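# Move the side-table cloth to the big table

## Task

Six arms are fixed to the big table's top at roughly these scene-frame spots (metres, heading in degrees counter-clockwise from +x): arm1 x=-0.87 y=+0.65 z=+0.72 heading -90; arm2 x=-0.87 y=-0.65 z=+0.72 heading +90; arm3 x=+0.00 y=+0.65 z=+0.72 heading -90; arm4 x=+0.00 y=-0.65 z=+0.72 heading +90; arm5 x=+0.87 y=+0.65 z=+0.72 heading -90; arm6 x=+0.87 y=-0.65 z=+0.72 heading +90. Remove the tablecloth from the side table and lay it on the big table so that no part of it droops past that table's edge. Each item that was standing on the side table has to finish on the uncovered side-table surface, upright as it was and close to its starting spot. At the end every gripper must be open and the arms pulled away; anything that stays put only because a robot holds it does not count. Knocking a rigid object over or pushing it out of the work area is a failure.

## Robot and tools

Robots and cameras
Six identical i2rt Big YAM arms (arm1 to arm6), each with six revolute joints, a two-finger gripper and a wrist camera (armN_cam_wrist). Two room cameras, cam_high and cam_low, are not attached to any arm. Reach is about 1.0 m from the joint1 axis. With joints 1 and 6 at zero and the hand level and pointing ahead, the wrist camera rides on top of the hand looking toward the fingertips.

Frame
One shared scene frame: origin on the floor, +z up. Arm bases sit near z=0.72 on the big table, arms 1, 3, 5 on the +y side facing -y, arms 2, 4, 6 on the -y side facing +y. The hand point is midway between the fingertips; its z axis runs along the fingers and the fingers close along its y axis. No hand pose is printed; you work only in joint space.

execute_actions
Argument "actions": a list holding exactly one action object, or empty (empty just reports state and pictures). The action is keyed by arm name; each arm gets its own object containing "joints", a map of absolute joint targets (not offsets). Keys and ranges:
- joint1_rad, -2.879 to 2.879 rad: rotates the whole arm about its base; positive is counter-clockwise seen from above; zero points the arm along its base heading.
- joint2_rad, 0 to 3.141 rad: shoulder; zero has the upper arm lying back roughly level, larger values lift it and swing it forward.
- joint3_rad, 0 to 3.019 rad: elbow; zero is fully folded, larger opens it.
- joint4_rad, -1.692 to 1.57 rad: hand pitch; positive tips the fingers up.
- joint5_rad, -1.57 to 1.57 rad: hand yaw; positive turns it to the arm's right.
- joint6_rad, -2.094 to 2.094 rad: hand roll; positive is clockwise viewed from behind the hand.
- gripper_m, 0 to 0.093 m: fingertip gap (absolute). Each finger pad can squeeze around 50 to 62 N.
You may list any subset of joints or arms; those you omit keep chasing whatever target they last had. All motions in one call begin together and finish independently; joints move at different speeds, so the hand can sweep a wide arc between postures. Tolerances for reaching a target: ±0.045, ±0.14, ±0.09, ±0.055, ±0.03, ±0.035 rad for joints 1 to 6 and ±0.003 m for the gripper. A very small change from the current reading may not move a joint at all. An unknown key or a value outside range rejects the whole call.
Argument "cameras": list of camera names (or "all"); omitted or null gives every camera, [] gives none. The "pictures" line lists images in order.

wait: "seconds" from 0 to 10; nothing new is commanded, the scene continues, and you get the same report as an empty action.

zoom_image: "camera" plus "region" [x0, y0, x1, y1] in pixels of that camera's most recent full image, origin top-left, at most 504 by 504.

finished_scene: "scene", the integer number of the current scene. It is final; the result tells whether the goal held.

Reading results
joint_status describes how each commanded motion ended. "off_target": stopped short and may still be pushing. "contact_stop" or "time_out": the joint gives up its target and holds where it stopped, except that a timed-out joint may keep a target limited to 0.375, 0.375, 0.113, 0.225, 0.075, 0.3 rad (joints 1 to 6) from its current spot and will continue if the path opens; on_its_own lists such joints. on_its_own covers anything not commanded this call; its "held at" value is the target being held, not the measured position. "joint command not followed" (with a "cause:" line) means a self/inter-arm clearance check blocked that arm's joint targets; the gripper part still runs, and blocked joints show "not_followed" and may be retried on later actions until you send passable targets. An empty call never shows this line. To relieve a pushing joint, command its reported position. A joint bearing a load will sag after a stop.

Cautions
- The arms do not stop on contact; they keep pressing, and hard. A firm press between two robots ends the run; a hard collision may too. The clearance check can react late and ignores fingers, gripper housings and wrist cameras, and no line reports robot-robot contact. Objects touching robots are fine.
- Do not tip or shove rigid items off the work area; cloth does not count.
- Sustained load heats motors; a MOTOR HOT line appears from 85 °C, and at 100 °C that arm's motors and gripper go limp and it drops (OVER-TEMPERATURE FAULT; unfinished keys read "limit_stop_at_motor_heat"; resend targets afterwards). Heat builds while you think too.
- If a call reports a stop, further motion calls in that same reply are skipped.
- The robot holds your last command while you compose replies; avoid drops, slips, slams and heavy pushing, and finish with grippers open and arms retracted.

Each tool is called after ">>>" as name([rows], argument=value, ...), one row to a line, values as JSON.

## Session

>>> execute_actions(actions=[])

Scene clock: 0.00 s.
arm1.joint_positions: joint1_rad=+0.011 joint2_rad=+0.441 joint3_rad=+1.477 joint4_rad=-1.540 joint5_rad=+0.016 joint6_rad=+0.011 gripper_m=+0.095
arm1.joint_status: not commanded
arm1.hand: x=-0.8738 y=+0.5326 z=+1.3540 quat_wxyz=(-0.363, -0.609, -0.608, +0.358) (m; scene frame)
arm2.joint_positions: joint1_rad=+0.005 joint2_rad=+0.436 joint3_rad=+1.463 joint4_rad=-1.545 joint5_rad=+0.016 joint6_rad=+0.012 gripper_m=+0.094
arm2.joint_status: not commanded
arm2.hand: x=-0.8796 y=-0.5321 z=+1.2900 quat_wxyz=(-0.358, +0.617, -0.606, -0.353) (m; scene frame)
arm3.joint_positions: joint1_rad=+0.006 joint2_rad=+0.449 joint3_rad=+1.469 joint4_rad=-1.528 joint5_rad=-0.015 joint6_rad=+0.002 gripper_m=+0.094
arm3.joint_status: not commanded
arm3.hand: x=-0.0021 y=+0.5246 z=+1.2924 quat_wxyz=(-0.358, -0.617, -0.602, +0.359) (m; scene frame)
arm4.joint_positions: joint1_rad=+0.011 joint2_rad=+0.430 joint3_rad=+1.481 joint4_rad=-1.526 joint5_rad=+0.016 joint6_rad=+0.017 gripper_m=+0.095
arm4.joint_status: not commanded
arm4.hand: x=-0.0032 y=-0.5359 z=+1.2898 quat_wxyz=(-0.359, +0.613, -0.594, -0.378) (m; scene frame)
arm5.joint_positions: joint1_rad=-0.012 joint2_rad=+0.426 joint3_rad=+1.468 joint4_rad=-1.529 joint5_rad=+0.015 joint6_rad=+0.009 gripper_m=+0.094
arm5.joint_status: not commanded
arm5.hand: x=+0.8676 y=+0.5391 z=+1.3561 quat_wxyz=(-0.358, -0.616, -0.593, +0.376) (m; scene frame)
arm6.joint_positions: joint1_rad=+0.003 joint2_rad=+0.454 joint3_rad=+1.482 joint4_rad=-1.543 joint5_rad=+0.010 joint6_rad=-0.016 gripper_m=+0.095
arm6.joint_status: not commanded
arm6.hand: x=+0.8676 y=-0.5253 z=+1.3801 quat_wxyz=(-0.356, +0.624, -0.599, -0.354) (m; scene frame)
pictures: arm1_cam_wrist, arm2_cam_wrist, arm3_cam_wrist, arm4_cam_wrist, arm5_cam_wrist, arm6_cam_wrist, cam_high, cam_low
Images, in order (width x height): arm1_cam_wrist 504x504, arm2_cam_wrist 504x504, arm3_cam_wrist 504x504, arm4_cam_wrist 504x504, arm5_cam_wrist 504x504, arm6_cam_wrist 504x504, cam_high 504x504, cam_low 504x504.

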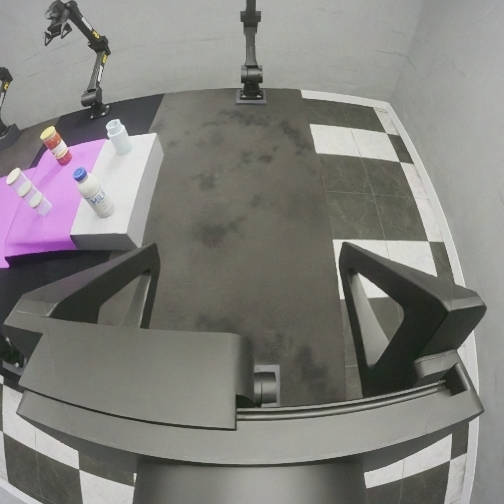

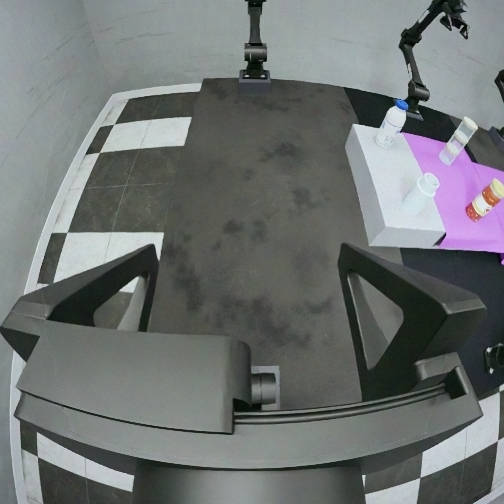

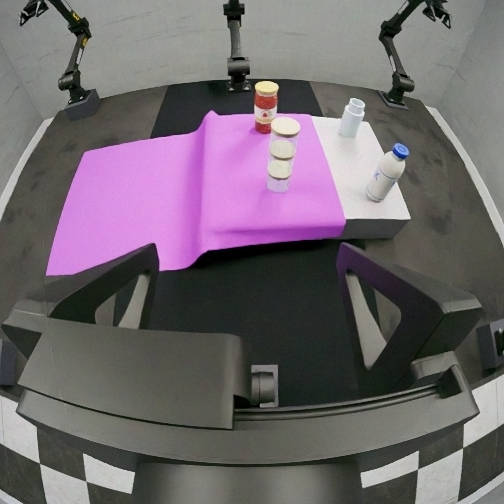

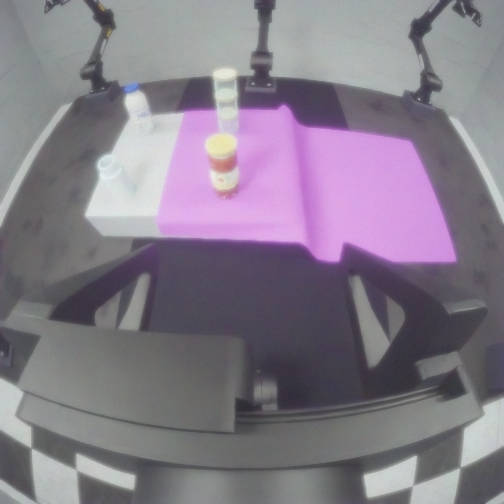

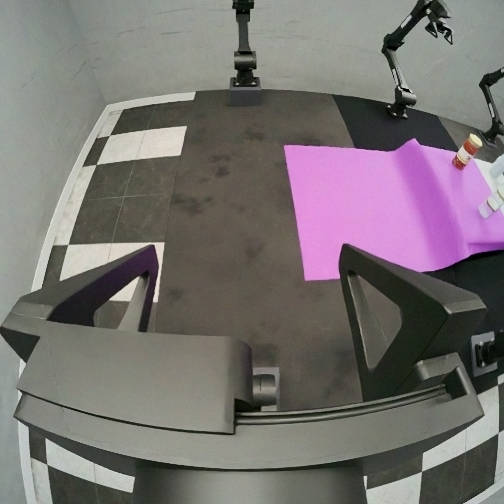

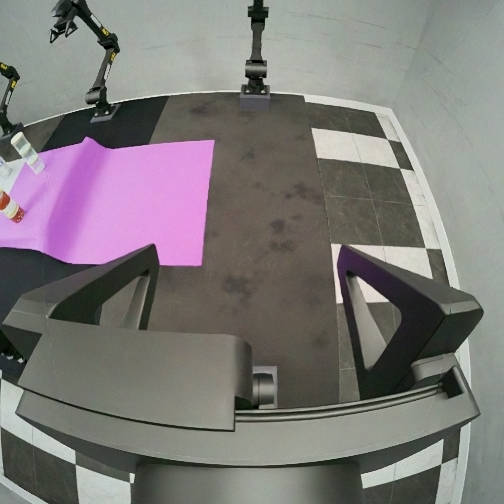

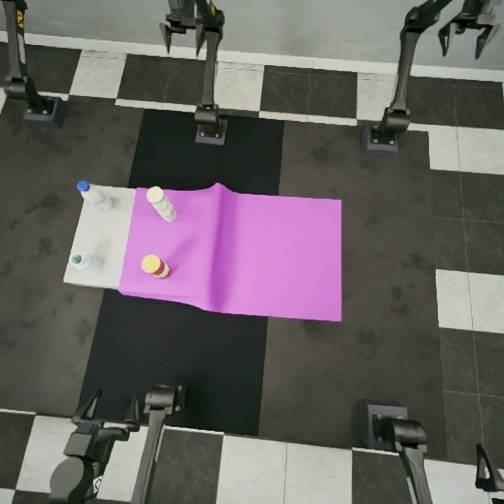

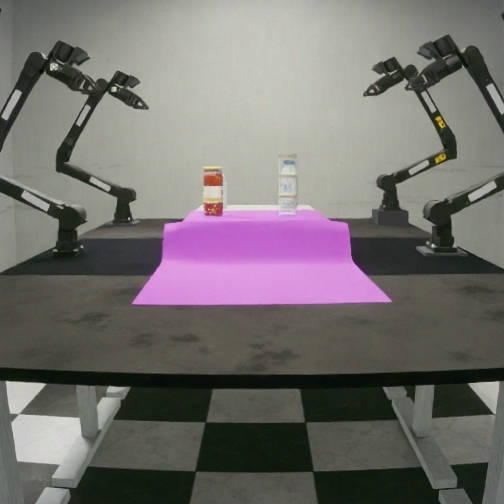

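>>> execute_actions([
  {"arm3":{"joints":{"joint2_rad":1.0,"joint3_rad":1.5,"joint4_rad":-1.5}},"arm4":{"joints":{"joint2_rad":1.0,"joint3_rad":1.1,"joint4_rad":-1.3}},"arm5":{"joints":{"joint2_rad":1.3,"joint3_rad":1.3,"joint4_rad":-1.5}},"arm6":{"joints":{"joint4_rad":-0.5}},"arm2":{"joints":{"joint3_rad":0.8}}},
], cameras=["arm3_cam_wrist","arm4_cam_wrist","cam_high","cam_low"])

>>> zoom_image(camera="cam_low", region=[150,130,370,280])

Scene clock: 2.20 s.
arm1.joint_positions: joint1_rad=+0.011 joint2_rad=+0.441 joint3_rad=+1.477 joint4_rad=-1.540 joint5_rad=+0.016 joint6_rad=+0.011 gripper_m=+0.095
arm1.joint_status: not commanded
arm1.hand: x=-0.8738 y=+0.5326 z=+1.3540 quat_wxyz=(-0.363, -0.609, -0.608, +0.358) (m; scene frame)
arm2.joint_positions: joint1_rad=+0.005 joint2_rad=+0.438 joint3_rad=+0.788 joint4_rad=-1.544 joint5_rad=+0.016 joint6_rad=+0.012 gripper_m=+0.094
arm2.joint_status: all done
arm2.hand: x=-0.8756 y=-0.4934 z=+0.9880 quat_wxyz=(-0.142, +0.701, -0.688, -0.124) (m; scene frame)
arm3.joint_positions: joint1_rad=+0.006 joint2_rad=+0.996 joint3_rad=+1.474 joint4_rad=-1.510 joint5_rad=-0.015 joint6_rad=+0.002 gripper_m=+0.094
arm3.joint_status: all done
arm3.hand: x=-0.0088 y=+0.3116 z=+1.1801 quat_wxyz=(-0.190, -0.692, -0.672, +0.185) (m; scene frame)
arm4.joint_positions: joint1_rad=+0.011 joint2_rad=+1.010 joint3_rad=+1.077 joint4_rad=-1.309 joint5_rad=+0.016 joint6_rad=+0.017 gripper_m=+0.095
arm4.joint_status: all done
arm4.hand: x=-0.0168 y=-0.3121 z=+1.0004 quat_wxyz=(-0.116, +0.711, -0.684, -0.114) (m; scene frame)
arm5.joint_positions: joint1_rad=-0.012 joint2_rad=+1.303 joint3_rad=+1.294 joint4_rad=-1.503 joint5_rad=+0.015 joint6_rad=+0.009 gripper_m=+0.094
arm5.joint_status: all done
arm5.hand: x=+0.8596 y=+0.2686 z=+1.0594 quat_wxyz=(-0.016, -0.718, -0.695, +0.031) (m; scene frame)
arm6.joint_positions: joint1_rad=+0.003 joint2_rad=+0.454 joint3_rad=+1.482 joint4_rad=-0.515 joint5_rad=+0.010 joint6_rad=-0.016 gripper_m=+0.095
arm6.joint_status: all done
arm6.hand: x=+0.8672 y=-0.5240 z=+1.6219 quat_wxyz=(-0.608, +0.364, -0.352, -0.612) (m; scene frame)
pictures: arm3_cam_wrist, arm4_cam_wrist, cam_high, cam_low
Images, in order (width x height): arm3_cam_wrist 504x504, arm4_cam_wrist 504x504, cam_high 504x504, cam_low 504x504.

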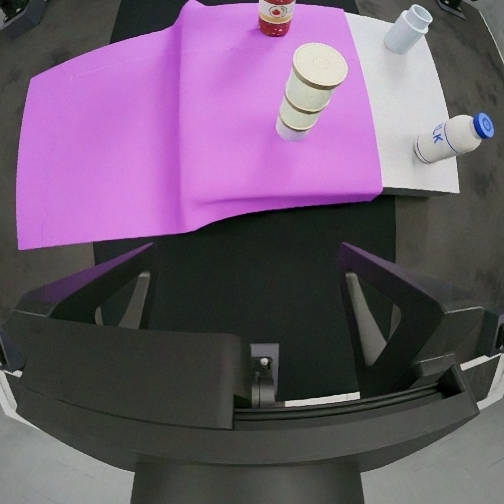

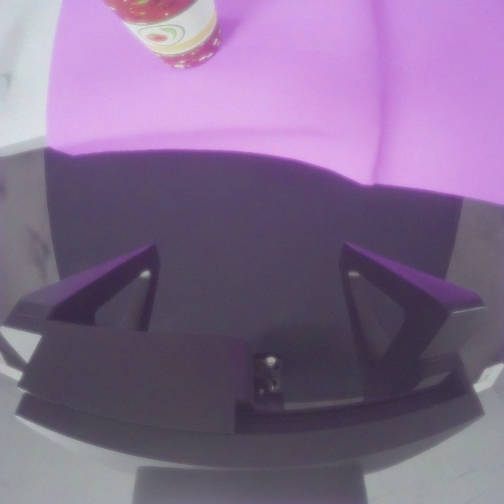

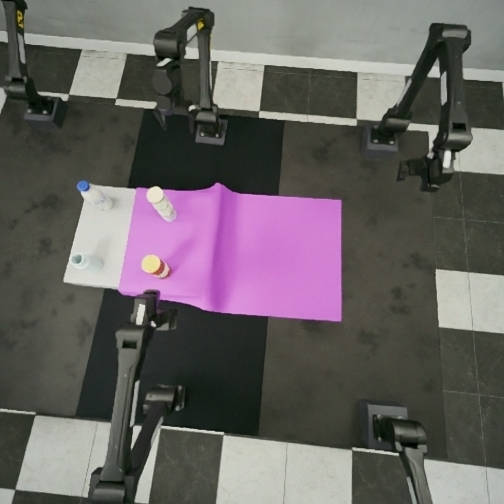

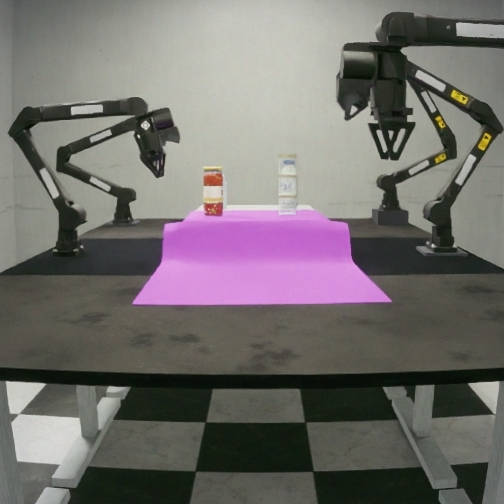

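Region (150, 130, 370, 280) of cam_low's 504x504 image, scaled by 2.291, with more detail than that image has; it fills the top 344 rows of this view, and the rest is white.

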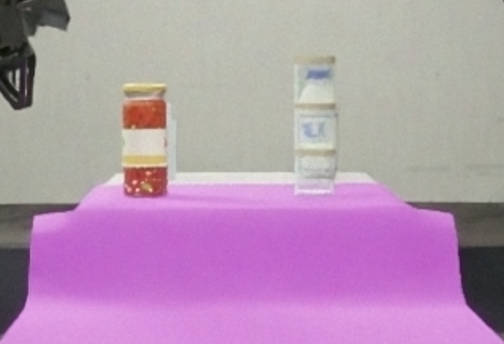

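>>> execute_actions([
  {"arm3":{"joints":{"joint1_rad":-0.15,"joint2_rad":0.6,"joint3_rad":0.3,"joint4_rad":-0.2}},"arm4":{"joints":{"joint1_rad":0.16,"joint2_rad":0.6,"joint3_rad":0.3,"joint4_rad":-0.2}},"arm5":{"joints":{"joint1_rad":-0.75,"joint2_rad":2.05,"joint3_rad":1.6,"joint4_rad":-1.0}},"arm6":{"joints":{"joint1_rad":0.75,"joint2_rad":2.05,"joint3_rad":1.56,"joint4_rad":-1.0}}},
], cameras=[])

>>> execute_actions([
  {"arm3":{"joints":{"joint2_rad":0.9,"joint3_rad":0.23,"joint4_rad":0.44}},"arm4":{"joints":{"joint2_rad":0.9,"joint3_rad":0.23,"joint4_rad":0.44}}},
], cameras=["arm3_cam_wrist","arm4_cam_wrist","cam_high","cam_low"])

Scene clock: 7.07 s.
arm1.joint_positions: joint1_rad=+0.011 joint2_rad=+0.441 joint3_rad=+1.477 joint4_rad=-1.540 joint5_rad=+0.016 joint6_rad=+0.011 gripper_m=+0.095
arm1.joint_status: not commanded
arm1.hand: x=-0.8738 y=+0.5326 z=+1.3540 quat_wxyz=(-0.363, -0.609, -0.608, +0.358) (m; scene frame)
arm2.joint_positions: joint1_rad=+0.005 joint2_rad=+0.438 joint3_rad=+0.788 joint4_rad=-1.544 joint5_rad=+0.016 joint6_rad=+0.012 gripper_m=+0.094
arm2.joint_status: not commanded
arm2.hand: x=-0.8756 y=-0.4934 z=+0.9880 quat_wxyz=(-0.142, +0.701, -0.688, -0.124) (m; scene frame)
arm3.joint_positions: joint1_rad=-0.149 joint2_rad=+0.606 joint3_rad=+0.302 joint4_rad=-0.219 joint5_rad=-0.015 joint6_rad=+0.002 gripper_m=+0.094
arm3.joint_status: all done
arm3.hand: x=-0.0586 y=+0.3283 z=+0.8955 quat_wxyz=(-0.325, -0.665, -0.555, +0.381) (m; scene frame)
arm4.joint_positions: joint1_rad=+0.158 joint2_rad=+0.601 joint3_rad=+0.298 joint4_rad=-0.222 joint5_rad=+0.016 joint6_rad=+0.017 gripper_m=+0.095
arm4.joint_status: all done
arm4.hand: x=-0.0634 y=-0.3311 z=+0.8835 quat_wxyz=(-0.317, +0.665, -0.555, -0.386) (m; scene frame)
arm5.joint_positions: joint1_rad=-0.753 joint2_rad=+2.053 joint3_rad=+1.581 joint4_rad=-1.007 joint5_rad=+0.015 joint6_rad=+0.009 gripper_m=+0.094
arm5.joint_status: all done
arm5.hand: x=+0.4385 y=+0.2042 z=+0.8138 quat_wxyz=(-0.014, -0.921, -0.387, +0.050) (m; scene frame)
arm6.joint_positions: joint1_rad=+0.759 joint2_rad=+2.054 joint3_rad=+1.543 joint4_rad=-0.994 joint5_rad=+0.011 joint6_rad=-0.016 gripper_m=+0.095
arm6.joint_status: all done
arm6.hand: x=+0.4421 y=-0.2193 z=+0.8167 quat_wxyz=(-0.016, +0.927, -0.375, -0.027) (m; scene frame)
pictures: none
No camera images: the call's "cameras" was empty. Leave "cameras" out to get every camera's image.

Scene clock: 8.37 s.
arm1.joint_positions: joint1_rad=+0.011 joint2_rad=+0.441 joint3_rad=+1.477 joint4_rad=-1.540 joint5_rad=+0.016 joint6_rad=+0.011 gripper_m=+0.095
arm1.joint_status: not commanded
arm1.hand: x=-0.8738 y=+0.5326 z=+1.3540 quat_wxyz=(-0.363, -0.609, -0.608, +0.358) (m; scene frame)
arm2.joint_positions: joint1_rad=+0.005 joint2_rad=+0.438 joint3_rad=+0.788 joint4_rad=-1.544 joint5_rad=+0.016 joint6_rad=+0.012 gripper_m=+0.094
arm2.joint_status: not commanded
arm2.hand: x=-0.8756 y=-0.4934 z=+0.9880 quat_wxyz=(-0.142, +0.701, -0.688, -0.124) (m; scene frame)
arm3.joint_positions: joint1_rad=-0.149 joint2_rad=+0.903 joint3_rad=+0.229 joint4_rad=+0.421 joint5_rad=-0.015 joint6_rad=+0.002 gripper_m=+0.094
arm3.joint_status: all done
arm3.hand: x=-0.0679 y=+0.2789 z=+0.9001 quat_wxyz=(-0.396, -0.606, -0.508, +0.467) (m; scene frame)
arm4.joint_positions: joint1_rad=+0.158 joint2_rad=+0.896 joint3_rad=+0.226 joint4_rad=+0.417 joint5_rad=+0.016 joint6_rad=+0.017 gripper_m=+0.095
arm4.joint_status: all done
arm4.hand: x=-0.0738 y=-0.2816 z=+0.8901 quat_wxyz=(-0.387, +0.606, -0.508, -0.475) (m; scene frame)
arm5.joint_positions: joint1_rad=-0.753 joint2_rad=+2.053 joint3_rad=+1.581 joint4_rad=-1.007 joint5_rad=+0.015 joint6_rad=+0.009 gripper_m=+0.094
arm5.joint_status: not commanded
arm5.hand: x=+0.4385 y=+0.2042 z=+0.8138 quat_wxyz=(-0.014, -0.921, -0.387, +0.050) (m; scene frame)
arm6.joint_positions: joint1_rad=+0.759 joint2_rad=+2.054 joint3_rad=+1.543 joint4_rad=-0.994 joint5_rad=+0.011 joint6_rad=-0.016 gripper_m=+0.095
arm6.joint_status: not commanded
arm6.hand: x=+0.4421 y=-0.2193 z=+0.8167 quat_wxyz=(-0.016, +0.927, -0.375, -0.027) (m; scene frame)
pictures: arm3_cam_wrist, arm4_cam_wrist, cam_high, cam_low
Images, in order (width x height): arm3_cam_wrist 504x504, arm4_cam_wrist 504x504, cam_high 504x504, cam_low 504x504.

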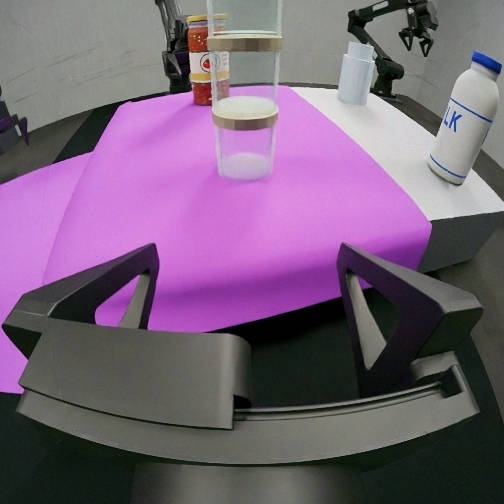

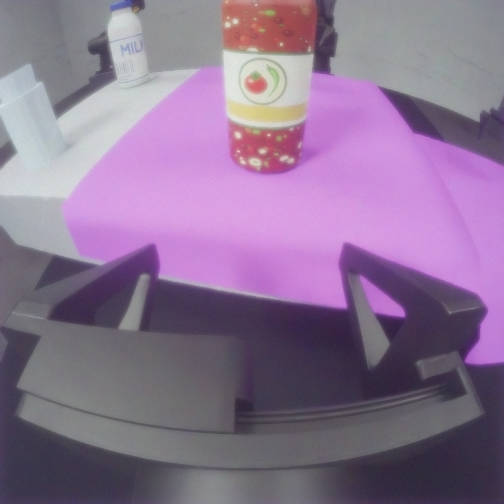

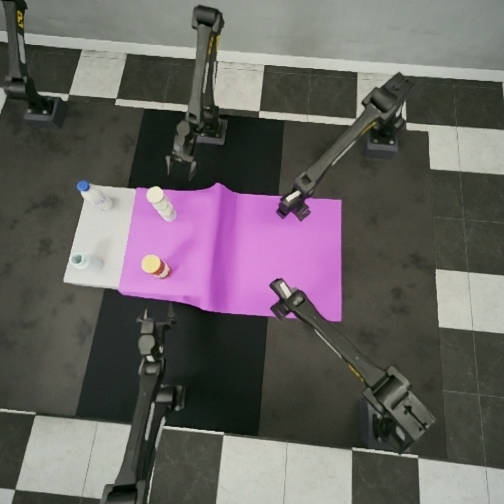

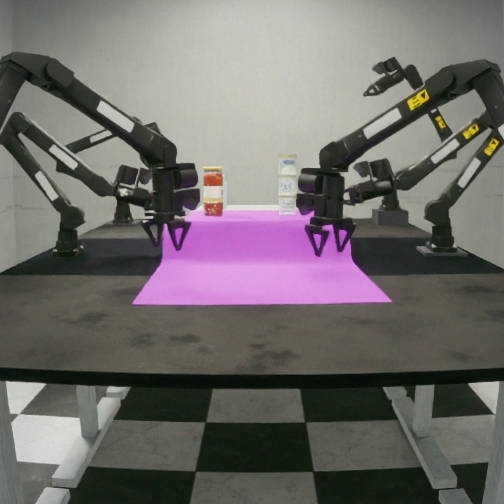

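>>> execute_actions([
  {"arm3":{"joints":{"joint1_rad":-0.14,"joint2_rad":1.24,"joint3_rad":0.43,"joint4_rad":0.58}},"arm4":{"joints":{"joint1_rad":0.13,"joint2_rad":1.22,"joint3_rad":0.43,"joint4_rad":0.58}},"arm5":{"joints":{"joint2_rad":2.21,"joint4_rad":-0.92}},"arm6":{"joints":{"joint2_rad":2.22,"joint4_rad":-0.88}}},
], cameras=["arm3_cam_wrist","arm4_cam_wrist","cam_high","cam_low"])

Scene clock: 10.07 s.
arm1.joint_positions: joint1_rad=+0.011 joint2_rad=+0.441 joint3_rad=+1.477 joint4_rad=-1.540 joint5_rad=+0.016 joint6_rad=+0.011 gripper_m=+0.095
arm1.joint_status: not commanded
arm1.hand: x=-0.8738 y=+0.5326 z=+1.3540 quat_wxyz=(-0.363, -0.609, -0.608, +0.358) (m; scene frame)
arm2.joint_positions: joint1_rad=+0.005 joint2_rad=+0.438 joint3_rad=+0.788 joint4_rad=-1.544 joint5_rad=+0.016 joint6_rad=+0.012 gripper_m=+0.094
arm2.joint_status: not commanded
arm2.hand: x=-0.8756 y=-0.4934 z=+0.9880 quat_wxyz=(-0.142, +0.701, -0.688, -0.124) (m; scene frame)
arm3.joint_positions: joint1_rad=-0.149 joint2_rad=+1.245 joint3_rad=+0.394 joint4_rad=+0.565 joint5_rad=-0.015 joint6_rad=+0.002 gripper_m=+0.094
arm3.joint_status: all done
arm3.hand: x=-0.0819 y=+0.2046 z=+0.8844 quat_wxyz=(-0.387, -0.614, -0.514, +0.457) (m; scene frame)
arm4.joint_positions: joint1_rad=+0.140 joint2_rad=+1.217 joint3_rad=+0.404 joint4_rad=+0.563 joint5_rad=+0.016 joint6_rad=+0.017 gripper_m=+0.095
arm4.joint_status: all done
arm4.hand: x=-0.0819 y=-0.2023 z=+0.8912 quat_wxyz=(-0.392, +0.601, -0.513, -0.472) (m; scene frame)
arm5.joint_positions: joint1_rad=-0.753 joint2_rad=+2.182 joint3_rad=+1.598 joint4_rad=-0.921 joint5_rad=+0.015 joint6_rad=+0.010 gripper_m=+0.094
arm5.joint_status: all done
arm5.hand: x=+0.4318 y=+0.1972 z=+0.7433 quat_wxyz=(-0.008, -0.921, -0.387, +0.037) (m; scene frame)
arm6.joint_positions: joint1_rad=+0.759 joint2_rad=+2.207 joint3_rad=+1.554 joint4_rad=-0.883 joint5_rad=+0.011 joint6_rad=-0.016 gripper_m=+0.095
arm6.joint_status: all done
arm6.hand: x=+0.4377 y=-0.2151 z=+0.7319 quat_wxyz=(-0.011, +0.927, -0.375, -0.013) (m; scene frame)
pictures: arm3_cam_wrist, arm4_cam_wrist, cam_high, cam_low
Images, in order (width x height): arm3_cam_wrist 504x504, arm4_cam_wrist 504x504, cam_high 504x504, cam_low 504x504.

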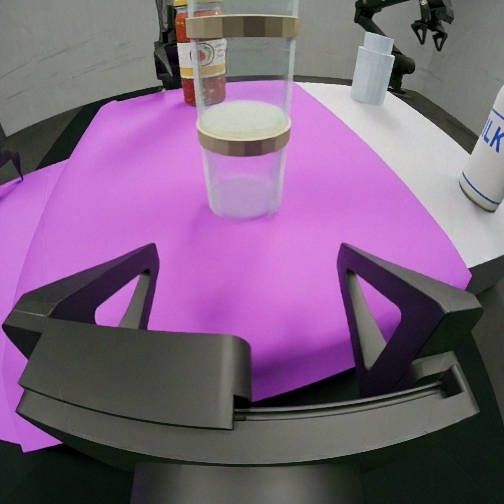

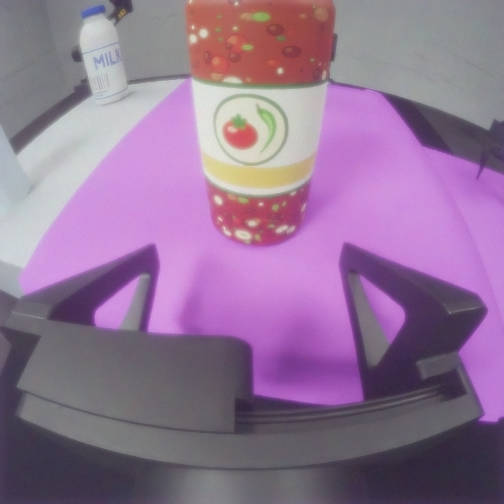

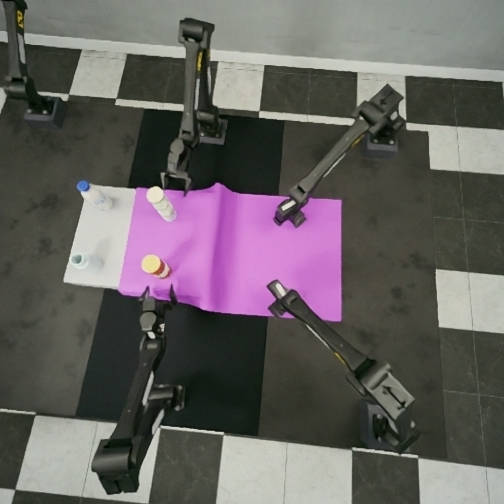

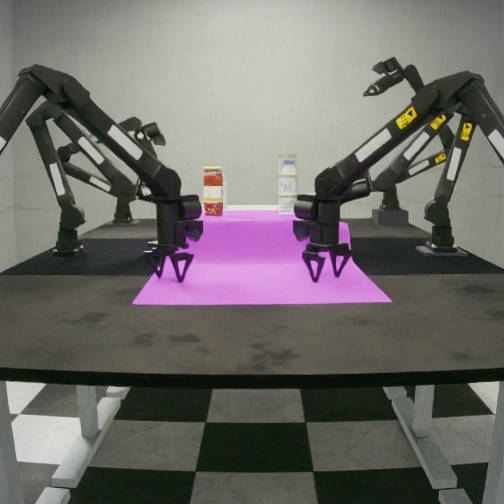

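>>> execute_actions([
  {"arm3":{"joints":{"joint1_rad":-0.12,"joint2_rad":1.49,"joint3_rad":0.66,"joint4_rad":0.63}},"arm4":{"joints":{"joint1_rad":0.12,"joint2_rad":1.45,"joint3_rad":0.64,"joint4_rad":0.62}},"arm5":{"joints":{"joint2_rad":2.27}},"arm6":{"joints":{"joint2_rad":2.27}}},
], cameras=["arm3_cam_wrist","arm4_cam_wrist","cam_high"])

Scene clock: 11.87 s.
arm1.joint_positions: joint1_rad=+0.011 joint2_rad=+0.441 joint3_rad=+1.477 joint4_rad=-1.540 joint5_rad=+0.016 joint6_rad=+0.011 gripper_m=+0.095
arm1.joint_status: not commanded
arm1.hand: x=-0.8738 y=+0.5326 z=+1.3540 quat_wxyz=(-0.363, -0.609, -0.608, +0.358) (m; scene frame)
arm2.joint_positions: joint1_rad=+0.005 joint2_rad=+0.438 joint3_rad=+0.788 joint4_rad=-1.544 joint5_rad=+0.016 joint6_rad=+0.012 gripper_m=+0.094
arm2.joint_status: not commanded
arm2.hand: x=-0.8756 y=-0.4934 z=+0.9880 quat_wxyz=(-0.142, +0.701, -0.688, -0.124) (m; scene frame)
arm3.joint_positions: joint1_rad=-0.128 joint2_rad=+1.495 joint3_rad=+0.618 joint4_rad=+0.614 joint5_rad=-0.015 joint6_rad=+0.002 gripper_m=+0.094
arm3.joint_status: all done
arm3.hand: x=-0.0872 y=+0.1143 z=+0.8857 quat_wxyz=(-0.398, -0.603, -0.516, +0.459) (m; scene frame)
arm4.joint_positions: joint1_rad=+0.130 joint2_rad=+1.444 joint3_rad=+0.606 joint4_rad=+0.601 joint5_rad=+0.016 joint6_rad=+0.017 gripper_m=+0.095
arm4.joint_status: all done
arm4.hand: x=-0.0920 y=-0.1219 z=+0.8935 quat_wxyz=(-0.397, +0.595, -0.513, -0.474) (m; scene frame)
arm5.joint_positions: joint1_rad=-0.753 joint2_rad=+2.185 joint3_rad=+1.598 joint4_rad=-0.921 joint5_rad=+0.015 joint6_rad=+0.010 gripper_m=+0.094
arm5.joint_status: all done
arm5.hand: x=+0.4322 y=+0.1975 z=+0.7416 quat_wxyz=(-0.008, -0.921, -0.387, +0.036) (m; scene frame)
arm6.joint_positions: joint1_rad=+0.759 joint2_rad=+2.212 joint3_rad=+1.554 joint4_rad=-0.883 joint5_rad=+0.011 joint6_rad=-0.016 gripper_m=+0.095
arm6.joint_status: all done
arm6.hand: x=+0.4384 y=-0.2158 z=+0.7292 quat_wxyz=(-0.010, +0.927, -0.375, -0.011) (m; scene frame)
pictures: arm3_cam_wrist, arm4_cam_wrist, cam_high
Images, in order (width x height): arm3_cam_wrist 504x504, arm4_cam_wrist 504x504, cam_high 504x504.

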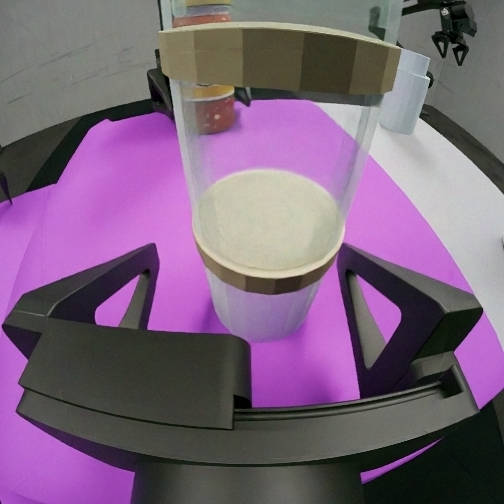

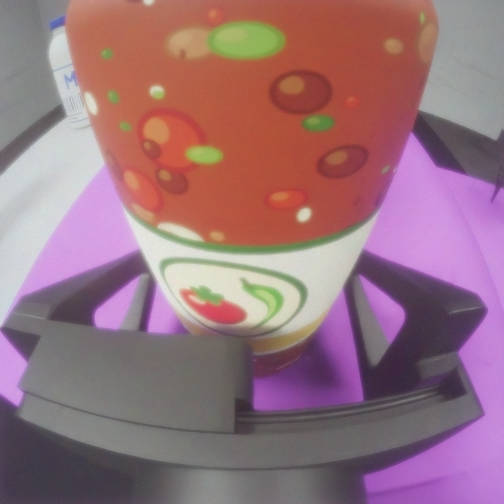

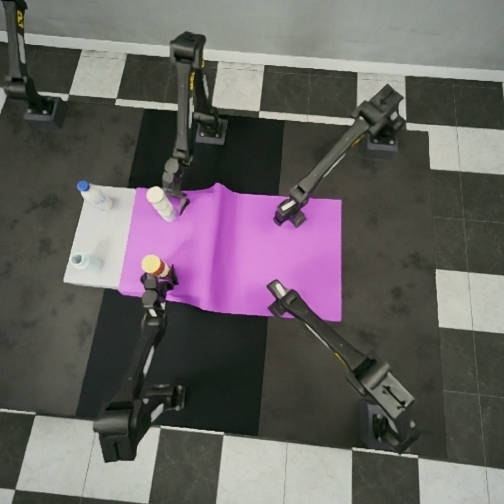

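>>> execute_actions([
  {"arm3":{"joints":{"joint1_rad":-0.15,"joint4_rad":0.54}},"arm4":{"joints":{"gripper_m":0.05}},"arm5":{"joints":{"gripper_m":0}},"arm6":{"joints":{"gripper_m":0}}},
], cameras=[])

>>> execute_actions([
  {"arm3":{"joints":{"gripper_m":0.04}},"arm5":{"joints":{"joint2_rad":2.1}},"arm6":{"joints":{"joint2_rad":2.12}}},
], cameras=["arm3_cam_wrist","arm4_cam_wrist","cam_low"])

Scene clock: 13.23 s.
arm1.joint_positions: joint1_rad=+0.011 joint2_rad=+0.441 joint3_rad=+1.477 joint4_rad=-1.540 joint5_rad=+0.016 joint6_rad=+0.011 gripper_m=+0.095
arm1.joint_status: not commanded
arm1.hand: x=-0.8738 y=+0.5326 z=+1.3540 quat_wxyz=(-0.363, -0.609, -0.608, +0.358) (m; scene frame)
arm2.joint_positions: joint1_rad=+0.005 joint2_rad=+0.438 joint3_rad=+0.788 joint4_rad=-1.544 joint5_rad=+0.016 joint6_rad=+0.012 gripper_m=+0.094
arm2.joint_status: not commanded
arm2.hand: x=-0.8756 y=-0.4934 z=+0.9880 quat_wxyz=(-0.142, +0.701, -0.688, -0.124) (m; scene frame)
arm3.joint_positions: joint1_rad=-0.142 joint2_rad=+1.495 joint3_rad=+0.618 joint4_rad=+0.545 joint5_rad=-0.015 joint6_rad=+0.002 gripper_m=+0.094
arm3.joint_status: all done
arm3.hand: x=-0.0942 y=+0.1205 z=+0.8696 quat_wxyz=(-0.377, -0.623, -0.524, +0.441) (m; scene frame)
arm4.joint_positions: joint1_rad=+0.129 joint2_rad=+1.444 joint3_rad=+0.606 joint4_rad=+0.601 joint5_rad=+0.017 joint6_rad=+0.016 gripper_m=+0.066
arm4.joint_status: gripper_m off_target (ended at +0.066, target +0.050)
arm4.hand: x=-0.0914 y=-0.1218 z=+0.8935 quat_wxyz=(-0.398, +0.595, -0.513, -0.473) (m; scene frame)
arm5.joint_positions: joint1_rad=-0.753 joint2_rad=+2.186 joint3_rad=+1.600 joint4_rad=-0.921 joint5_rad=+0.015 joint6_rad=+0.010 gripper_m=+0.001
arm5.joint_status: all done
arm5.hand: x=+0.4317 y=+0.1971 z=+0.7416 quat_wxyz=(-0.008, -0.921, -0.387, +0.036) (m; scene frame)
arm6.joint_positions: joint1_rad=+0.757 joint2_rad=+2.212 joint3_rad=+1.554 joint4_rad=-0.883 joint5_rad=+0.010 joint6_rad=-0.016 gripper_m=+0.001
arm6.joint_status: all done
arm6.hand: x=+0.4390 y=-0.2152 z=+0.7292 quat_wxyz=(-0.009, +0.927, -0.376, -0.011) (m; scene frame)
pictures: none
No camera images: the call's "cameras" was empty. Leave "cameras" out to get every camera's image.

Scene clock: 14.37 s.
arm1.joint_positions: joint1_rad=+0.011 joint2_rad=+0.441 joint3_rad=+1.477 joint4_rad=-1.540 joint5_rad=+0.016 joint6_rad=+0.011 gripper_m=+0.095
arm1.joint_status: not commanded
arm1.hand: x=-0.8738 y=+0.5326 z=+1.3540 quat_wxyz=(-0.363, -0.609, -0.608, +0.358) (m; scene frame)
arm2.joint_positions: joint1_rad=+0.005 joint2_rad=+0.438 joint3_rad=+0.788 joint4_rad=-1.544 joint5_rad=+0.016 joint6_rad=+0.012 gripper_m=+0.094
arm2.joint_status: not commanded
arm2.hand: x=-0.8756 y=-0.4934 z=+0.9880 quat_wxyz=(-0.142, +0.701, -0.688, -0.124) (m; scene frame)
arm3.joint_positions: joint1_rad=-0.142 joint2_rad=+1.495 joint3_rad=+0.618 joint4_rad=+0.545 joint5_rad=-0.015 joint6_rad=+0.002 gripper_m=+0.057
arm3.joint_status: gripper_m off_target (ended at +0.057, target +0.040)
arm3.hand: x=-0.0943 y=+0.1206 z=+0.8695 quat_wxyz=(-0.377, -0.623, -0.524, +0.441) (m; scene frame)
arm4.joint_positions: joint1_rad=+0.129 joint2_rad=+1.444 joint3_rad=+0.606 joint4_rad=+0.601 joint5_rad=+0.017 joint6_rad=+0.016 gripper_m=+0.066
arm4.joint_status: not commanded
arm4.hand: x=-0.0914 y=-0.1218 z=+0.8935 quat_wxyz=(-0.398, +0.595, -0.513, -0.473) (m; scene frame)
arm5.joint_positions: joint1_rad=-0.753 joint2_rad=+2.087 joint3_rad=+1.597 joint4_rad=-0.921 joint5_rad=+0.015 joint6_rad=+0.010 gripper_m=+0.001
arm5.joint_status: all done
arm5.hand: x=+0.4223 y=+0.1874 z=+0.8012 quat_wxyz=(-0.027, -0.919, -0.386, +0.080) (m; scene frame)
arm6.joint_positions: joint1_rad=+0.757 joint2_rad=+2.125 joint3_rad=+1.551 joint4_rad=-0.883 joint5_rad=+0.010 joint6_rad=-0.016 gripper_m=+0.001
arm6.joint_status: all done
arm6.hand: x=+0.4284 y=-0.2044 z=+0.7798 quat_wxyz=(-0.026, +0.925, -0.375, -0.049) (m; scene frame)
pictures: arm3_cam_wrist, arm4_cam_wrist, cam_low
Images, in order (width x height): arm3_cam_wrist 504x504, arm4_cam_wrist 504x504, cam_low 504x504.

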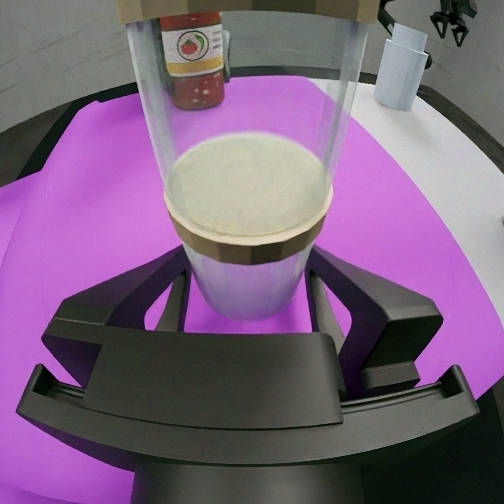

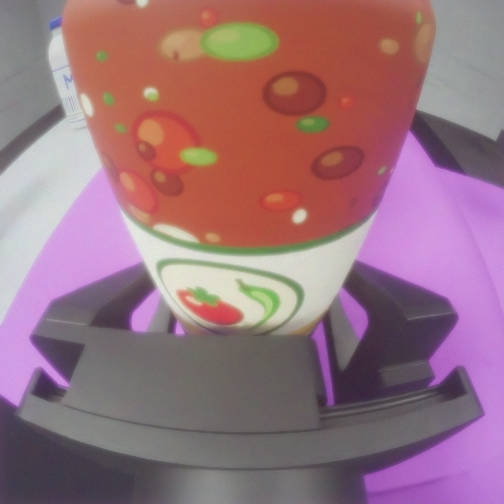

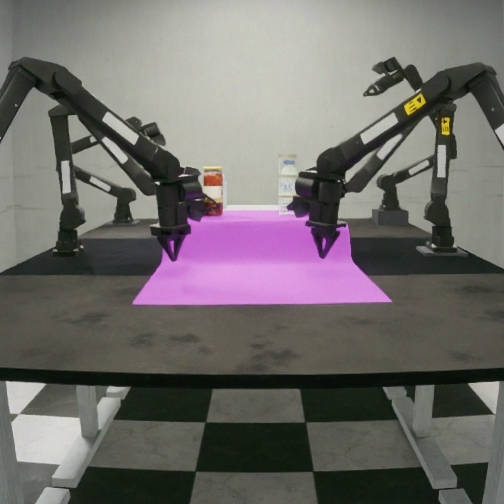

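>>> execute_actions([
  {"arm3":{"joints":{"joint2_rad":1.37,"joint4_rad":0.42}},"arm4":{"joints":{"joint2_rad":1.32,"joint4_rad":0.48}},"arm5":{"joints":{"joint2_rad":2.33,"gripper_m":0.07}},"arm6":{"joints":{"joint2_rad":2.33,"gripper_m":0.07}}},
], cameras=["cam_low"])

>>> execute_actions([
  {"arm5":{"joints":{"gripper_m":0}},"arm6":{"joints":{"gripper_m":0}}},
], cameras=["arm5_cam_wrist","arm6_cam_wrist","cam_low"])

Scene clock: 16.10 s.
arm1.joint_positions: joint1_rad=+0.011 joint2_rad=+0.441 joint3_rad=+1.477 joint4_rad=-1.540 joint5_rad=+0.016 joint6_rad=+0.011 gripper_m=+0.095
arm1.joint_status: not commanded
arm1.hand: x=-0.8738 y=+0.5326 z=+1.3540 quat_wxyz=(-0.363, -0.609, -0.608, +0.358) (m; scene frame)
arm2.joint_positions: joint1_rad=+0.005 joint2_rad=+0.438 joint3_rad=+0.788 joint4_rad=-1.544 joint5_rad=+0.016 joint6_rad=+0.012 gripper_m=+0.094
arm2.joint_status: not commanded
arm2.hand: x=-0.8756 y=-0.4934 z=+0.9880 quat_wxyz=(-0.142, +0.701, -0.688, -0.124) (m; scene frame)
arm3.joint_positions: joint1_rad=-0.142 joint2_rad=+1.397 joint3_rad=+0.618 joint4_rad=+0.408 joint5_rad=-0.015 joint6_rad=+0.002 gripper_m=+0.057
arm3.joint_status: all done
arm3.hand: x=-0.0919 y=+0.1338 z=+0.8880 quat_wxyz=(-0.367, -0.632, -0.532, +0.429) (m; scene frame)
arm4.joint_positions: joint1_rad=+0.129 joint2_rad=+1.372 joint3_rad=+0.606 joint4_rad=+0.459 joint5_rad=+0.017 joint6_rad=+0.016 gripper_m=+0.066
arm4.joint_status: all done
arm4.hand: x=-0.0892 y=-0.1342 z=+0.8966 quat_wxyz=(-0.381, +0.611, -0.526, -0.452) (m; scene frame)
arm5.joint_positions: joint1_rad=-0.753 joint2_rad=+2.210 joint3_rad=+1.639 joint4_rad=-0.915 joint5_rad=+0.015 joint6_rad=+0.011 gripper_m=+0.070
arm5.joint_status: all done
arm5.hand: x=+0.4216 y=+0.1865 z=+0.7402 quat_wxyz=(-0.012, -0.921, -0.386, +0.046) (m; scene frame)
arm6.joint_positions: joint1_rad=+0.757 joint2_rad=+2.231 joint3_rad=+1.586 joint4_rad=-0.877 joint5_rad=+0.010 joint6_rad=-0.015 gripper_m=+0.070
arm6.joint_status: all done
arm6.hand: x=+0.4305 y=-0.2067 z=+0.7271 quat_wxyz=(-0.013, +0.926, -0.376, -0.019) (m; scene frame)
pictures: cam_low
Images, in order (width x height): cam_low 504x504.

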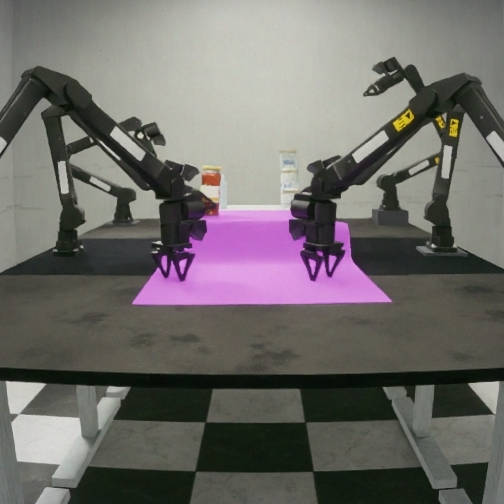

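Scene clock: 16.77 s.
arm1.joint_positions: joint1_rad=+0.011 joint2_rad=+0.441 joint3_rad=+1.477 joint4_rad=-1.540 joint5_rad=+0.016 joint6_rad=+0.011 gripper_m=+0.095
arm1.joint_status: not commanded
arm1.hand: x=-0.8738 y=+0.5326 z=+1.3540 quat_wxyz=(-0.363, -0.609, -0.608, +0.358) (m; scene frame)
arm2.joint_positions: joint1_rad=+0.005 joint2_rad=+0.438 joint3_rad=+0.788 joint4_rad=-1.544 joint5_rad=+0.016 joint6_rad=+0.012 gripper_m=+0.094
arm2.joint_status: not commanded
arm2.hand: x=-0.8756 y=-0.4934 z=+0.9880 quat_wxyz=(-0.142, +0.701, -0.688, -0.124) (m; scene frame)
arm3.joint_positions: joint1_rad=-0.142 joint2_rad=+1.397 joint3_rad=+0.618 joint4_rad=+0.408 joint5_rad=-0.015 joint6_rad=+0.002 gripper_m=+0.057
arm3.joint_status: not commanded
arm3.hand: x=-0.0919 y=+0.1338 z=+0.8880 quat_wxyz=(-0.367, -0.632, -0.532, +0.429) (m; scene frame)
arm4.joint_positions: joint1_rad=+0.129 joint2_rad=+1.372 joint3_rad=+0.606 joint4_rad=+0.459 joint5_rad=+0.017 joint6_rad=+0.016 gripper_m=+0.066
arm4.joint_status: not commanded
arm4.hand: x=-0.0892 y=-0.1342 z=+0.8966 quat_wxyz=(-0.381, +0.611, -0.526, -0.452) (m; scene frame)
arm5.joint_positions: joint1_rad=-0.753 joint2_rad=+2.210 joint3_rad=+1.639 joint4_rad=-0.915 joint5_rad=+0.015 joint6_rad=+0.011 gripper_m=+0.001
arm5.joint_status: all done
arm5.hand: x=+0.4216 y=+0.1865 z=+0.7402 quat_wxyz=(-0.012, -0.921, -0.386, +0.046) (m; scene frame)
arm6.joint_positions: joint1_rad=+0.756 joint2_rad=+2.231 joint3_rad=+1.586 joint4_rad=-0.877 joint5_rad=+0.011 joint6_rad=-0.015 gripper_m=+0.001
arm6.joint_status: all done
arm6.hand: x=+0.4311 y=-0.2061 z=+0.7271 quat_wxyz=(-0.013, +0.926, -0.377, -0.018) (m; scene frame)
pictures: arm5_cam_wrist, arm6_cam_wrist, cam_low
Images, in order (width x height): arm5_cam_wrist 504x504, arm6_cam_wrist 504x504, cam_low 504x504.

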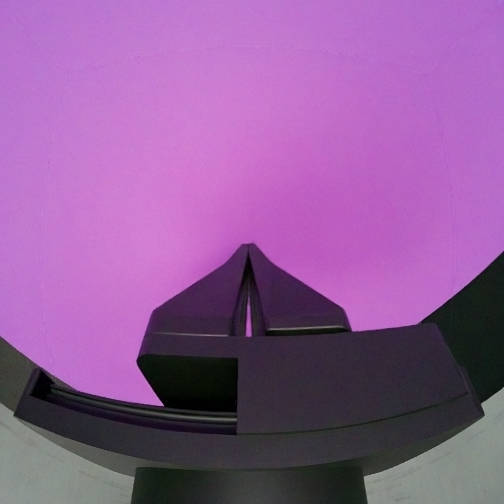

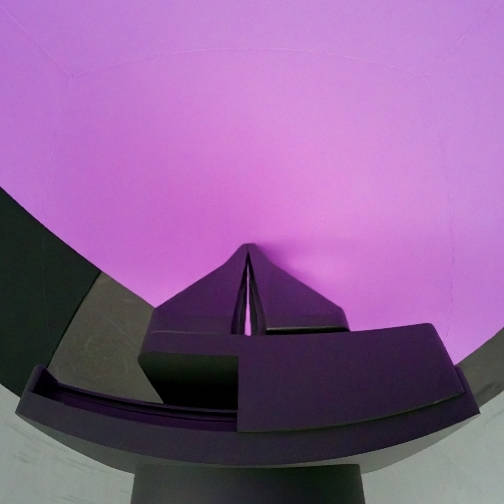

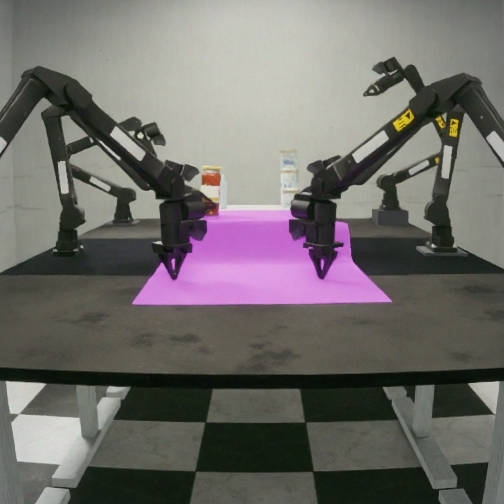

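>>> execute_actions([
  {"arm3":{"joints":{"joint2_rad":1.28,"joint4_rad":0.37}},"arm4":{"joints":{"joint2_rad":1.2,"joint4_rad":0.43}}},
], cameras=[])

>>> execute_actions([
  {"arm5":{"joints":{"joint1_rad":-0.5}},"arm6":{"joints":{"joint1_rad":0.5}}},
], cameras=["arm3_cam_wrist","cam_high","cam_low"])

Scene clock: 18.80 s.
arm1.joint_positions: joint1_rad=+0.011 joint2_rad=+0.441 joint3_rad=+1.477 joint4_rad=-1.540 joint5_rad=+0.016 joint6_rad=+0.011 gripper_m=+0.095
arm1.joint_status: not commanded
arm1.hand: x=-0.8738 y=+0.5326 z=+1.3540 quat_wxyz=(-0.363, -0.609, -0.608, +0.358) (m; scene frame)
arm2.joint_positions: joint1_rad=+0.005 joint2_rad=+0.438 joint3_rad=+0.788 joint4_rad=-1.544 joint5_rad=+0.016 joint6_rad=+0.012 gripper_m=+0.094
arm2.joint_status: not commanded
arm2.hand: x=-0.8756 y=-0.4934 z=+0.9880 quat_wxyz=(-0.142, +0.701, -0.688, -0.124) (m; scene frame)
arm3.joint_positions: joint1_rad=-0.142 joint2_rad=+1.299 joint3_rad=+0.618 joint4_rad=+0.355 joint5_rad=-0.015 joint6_rad=+0.002 gripper_m=+0.057
arm3.joint_status: all done
arm3.hand: x=-0.0903 y=+0.1425 z=+0.9246 quat_wxyz=(-0.379, -0.622, -0.523, +0.443) (m; scene frame)
arm4.joint_positions: joint1_rad=+0.129 joint2_rad=+1.235 joint3_rad=+0.602 joint4_rad=+0.399 joint5_rad=+0.017 joint6_rad=+0.016 gripper_m=+0.066
arm4.joint_status: all done
arm4.hand: x=-0.0865 y=-0.1491 z=+0.9478 quat_wxyz=(-0.399, +0.594, -0.512, -0.474) (m; scene frame)
arm5.joint_positions: joint1_rad=-0.753 joint2_rad=+2.210 joint3_rad=+1.639 joint4_rad=-0.915 joint5_rad=+0.015 joint6_rad=+0.011 gripper_m=+0.001
arm5.joint_status: not commanded
arm5.hand: x=+0.4216 y=+0.1865 z=+0.7402 quat_wxyz=(-0.012, -0.921, -0.386, +0.046) (m; scene frame)
arm6.joint_positions: joint1_rad=+0.756 joint2_rad=+2.231 joint3_rad=+1.586 joint4_rad=-0.877 joint5_rad=+0.011 joint6_rad=-0.015 gripper_m=+0.001
arm6.joint_status: not commanded
arm6.hand: x=+0.4311 y=-0.2061 z=+0.7271 quat_wxyz=(-0.013, +0.926, -0.377, -0.018) (m; scene frame)
pictures: none
No camera images: the call's "cameras" was empty. Leave "cameras" out to get every camera's image.

Scene clock: 19.93 s.
arm1.joint_positions: joint1_rad=+0.011 joint2_rad=+0.441 joint3_rad=+1.477 joint4_rad=-1.540 joint5_rad=+0.016 joint6_rad=+0.011 gripper_m=+0.095
arm1.joint_status: not commanded
arm1.hand: x=-0.8738 y=+0.5326 z=+1.3540 quat_wxyz=(-0.363, -0.609, -0.608, +0.358) (m; scene frame)
arm2.joint_positions: joint1_rad=+0.005 joint2_rad=+0.438 joint3_rad=+0.788 joint4_rad=-1.544 joint5_rad=+0.016 joint6_rad=+0.012 gripper_m=+0.094
arm2.joint_status: not commanded
arm2.hand: x=-0.8756 y=-0.4934 z=+0.9880 quat_wxyz=(-0.142, +0.701, -0.688, -0.124) (m; scene frame)
arm3.joint_positions: joint1_rad=-0.142 joint2_rad=+1.299 joint3_rad=+0.618 joint4_rad=+0.355 joint5_rad=-0.015 joint6_rad=+0.002 gripper_m=+0.057
arm3.joint_status: not commanded
arm3.hand: x=-0.0903 y=+0.1425 z=+0.9246 quat_wxyz=(-0.379, -0.622, -0.523, +0.443) (m; scene frame)
arm4.joint_positions: joint1_rad=+0.129 joint2_rad=+1.235 joint3_rad=+0.602 joint4_rad=+0.399 joint5_rad=+0.017 joint6_rad=+0.016 gripper_m=+0.066
arm4.joint_status: not commanded
arm4.hand: x=-0.0865 y=-0.1491 z=+0.9478 quat_wxyz=(-0.399, +0.594, -0.512, -0.474) (m; scene frame)
arm5.joint_positions: joint1_rad=-0.513 joint2_rad=+2.210 joint3_rad=+1.639 joint4_rad=-0.916 joint5_rad=+0.033 joint6_rad=+0.011 gripper_m=+0.000
arm5.joint_status: all done
arm5.hand: x=+0.5419 y=+0.0948 z=+0.7403 quat_wxyz=(-0.009, -0.868, -0.494, +0.049) (m; scene frame)
arm6.joint_positions: joint1_rad=+0.508 joint2_rad=+2.231 joint3_rad=+1.586 joint4_rad=-0.877 joint5_rad=-0.004 joint6_rad=-0.015 gripper_m=+0.001
arm6.joint_status: all done
arm6.hand: x=+0.5511 y=-0.1134 z=+0.7270 quat_wxyz=(-0.009, +0.873, -0.488, -0.020) (m; scene frame)
pictures: arm3_cam_wrist, cam_high, cam_low
Images, in order (width x height): arm3_cam_wrist 504x504, cam_high 504x504, cam_low 504x504.

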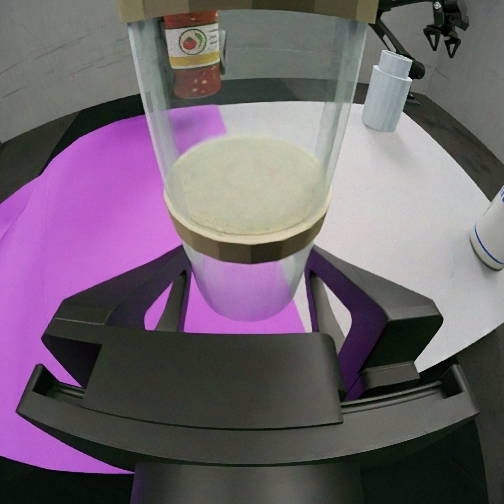

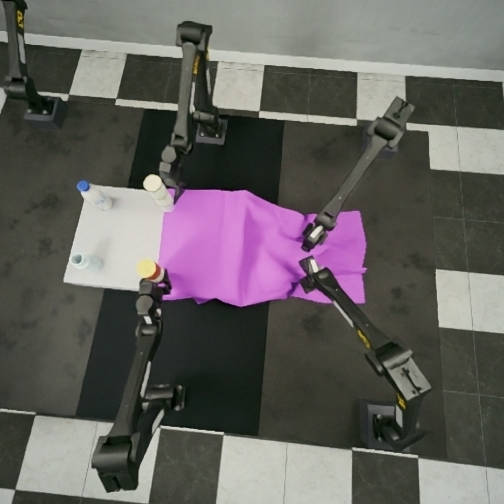

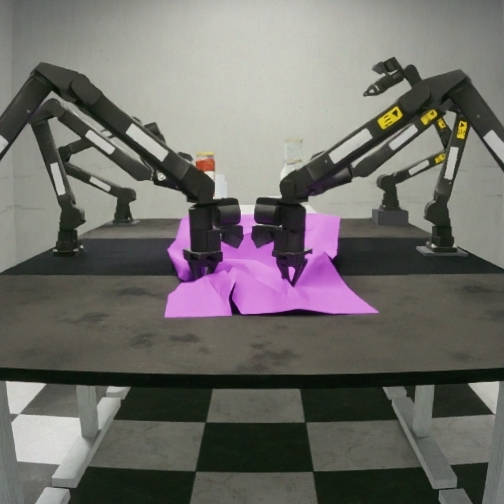

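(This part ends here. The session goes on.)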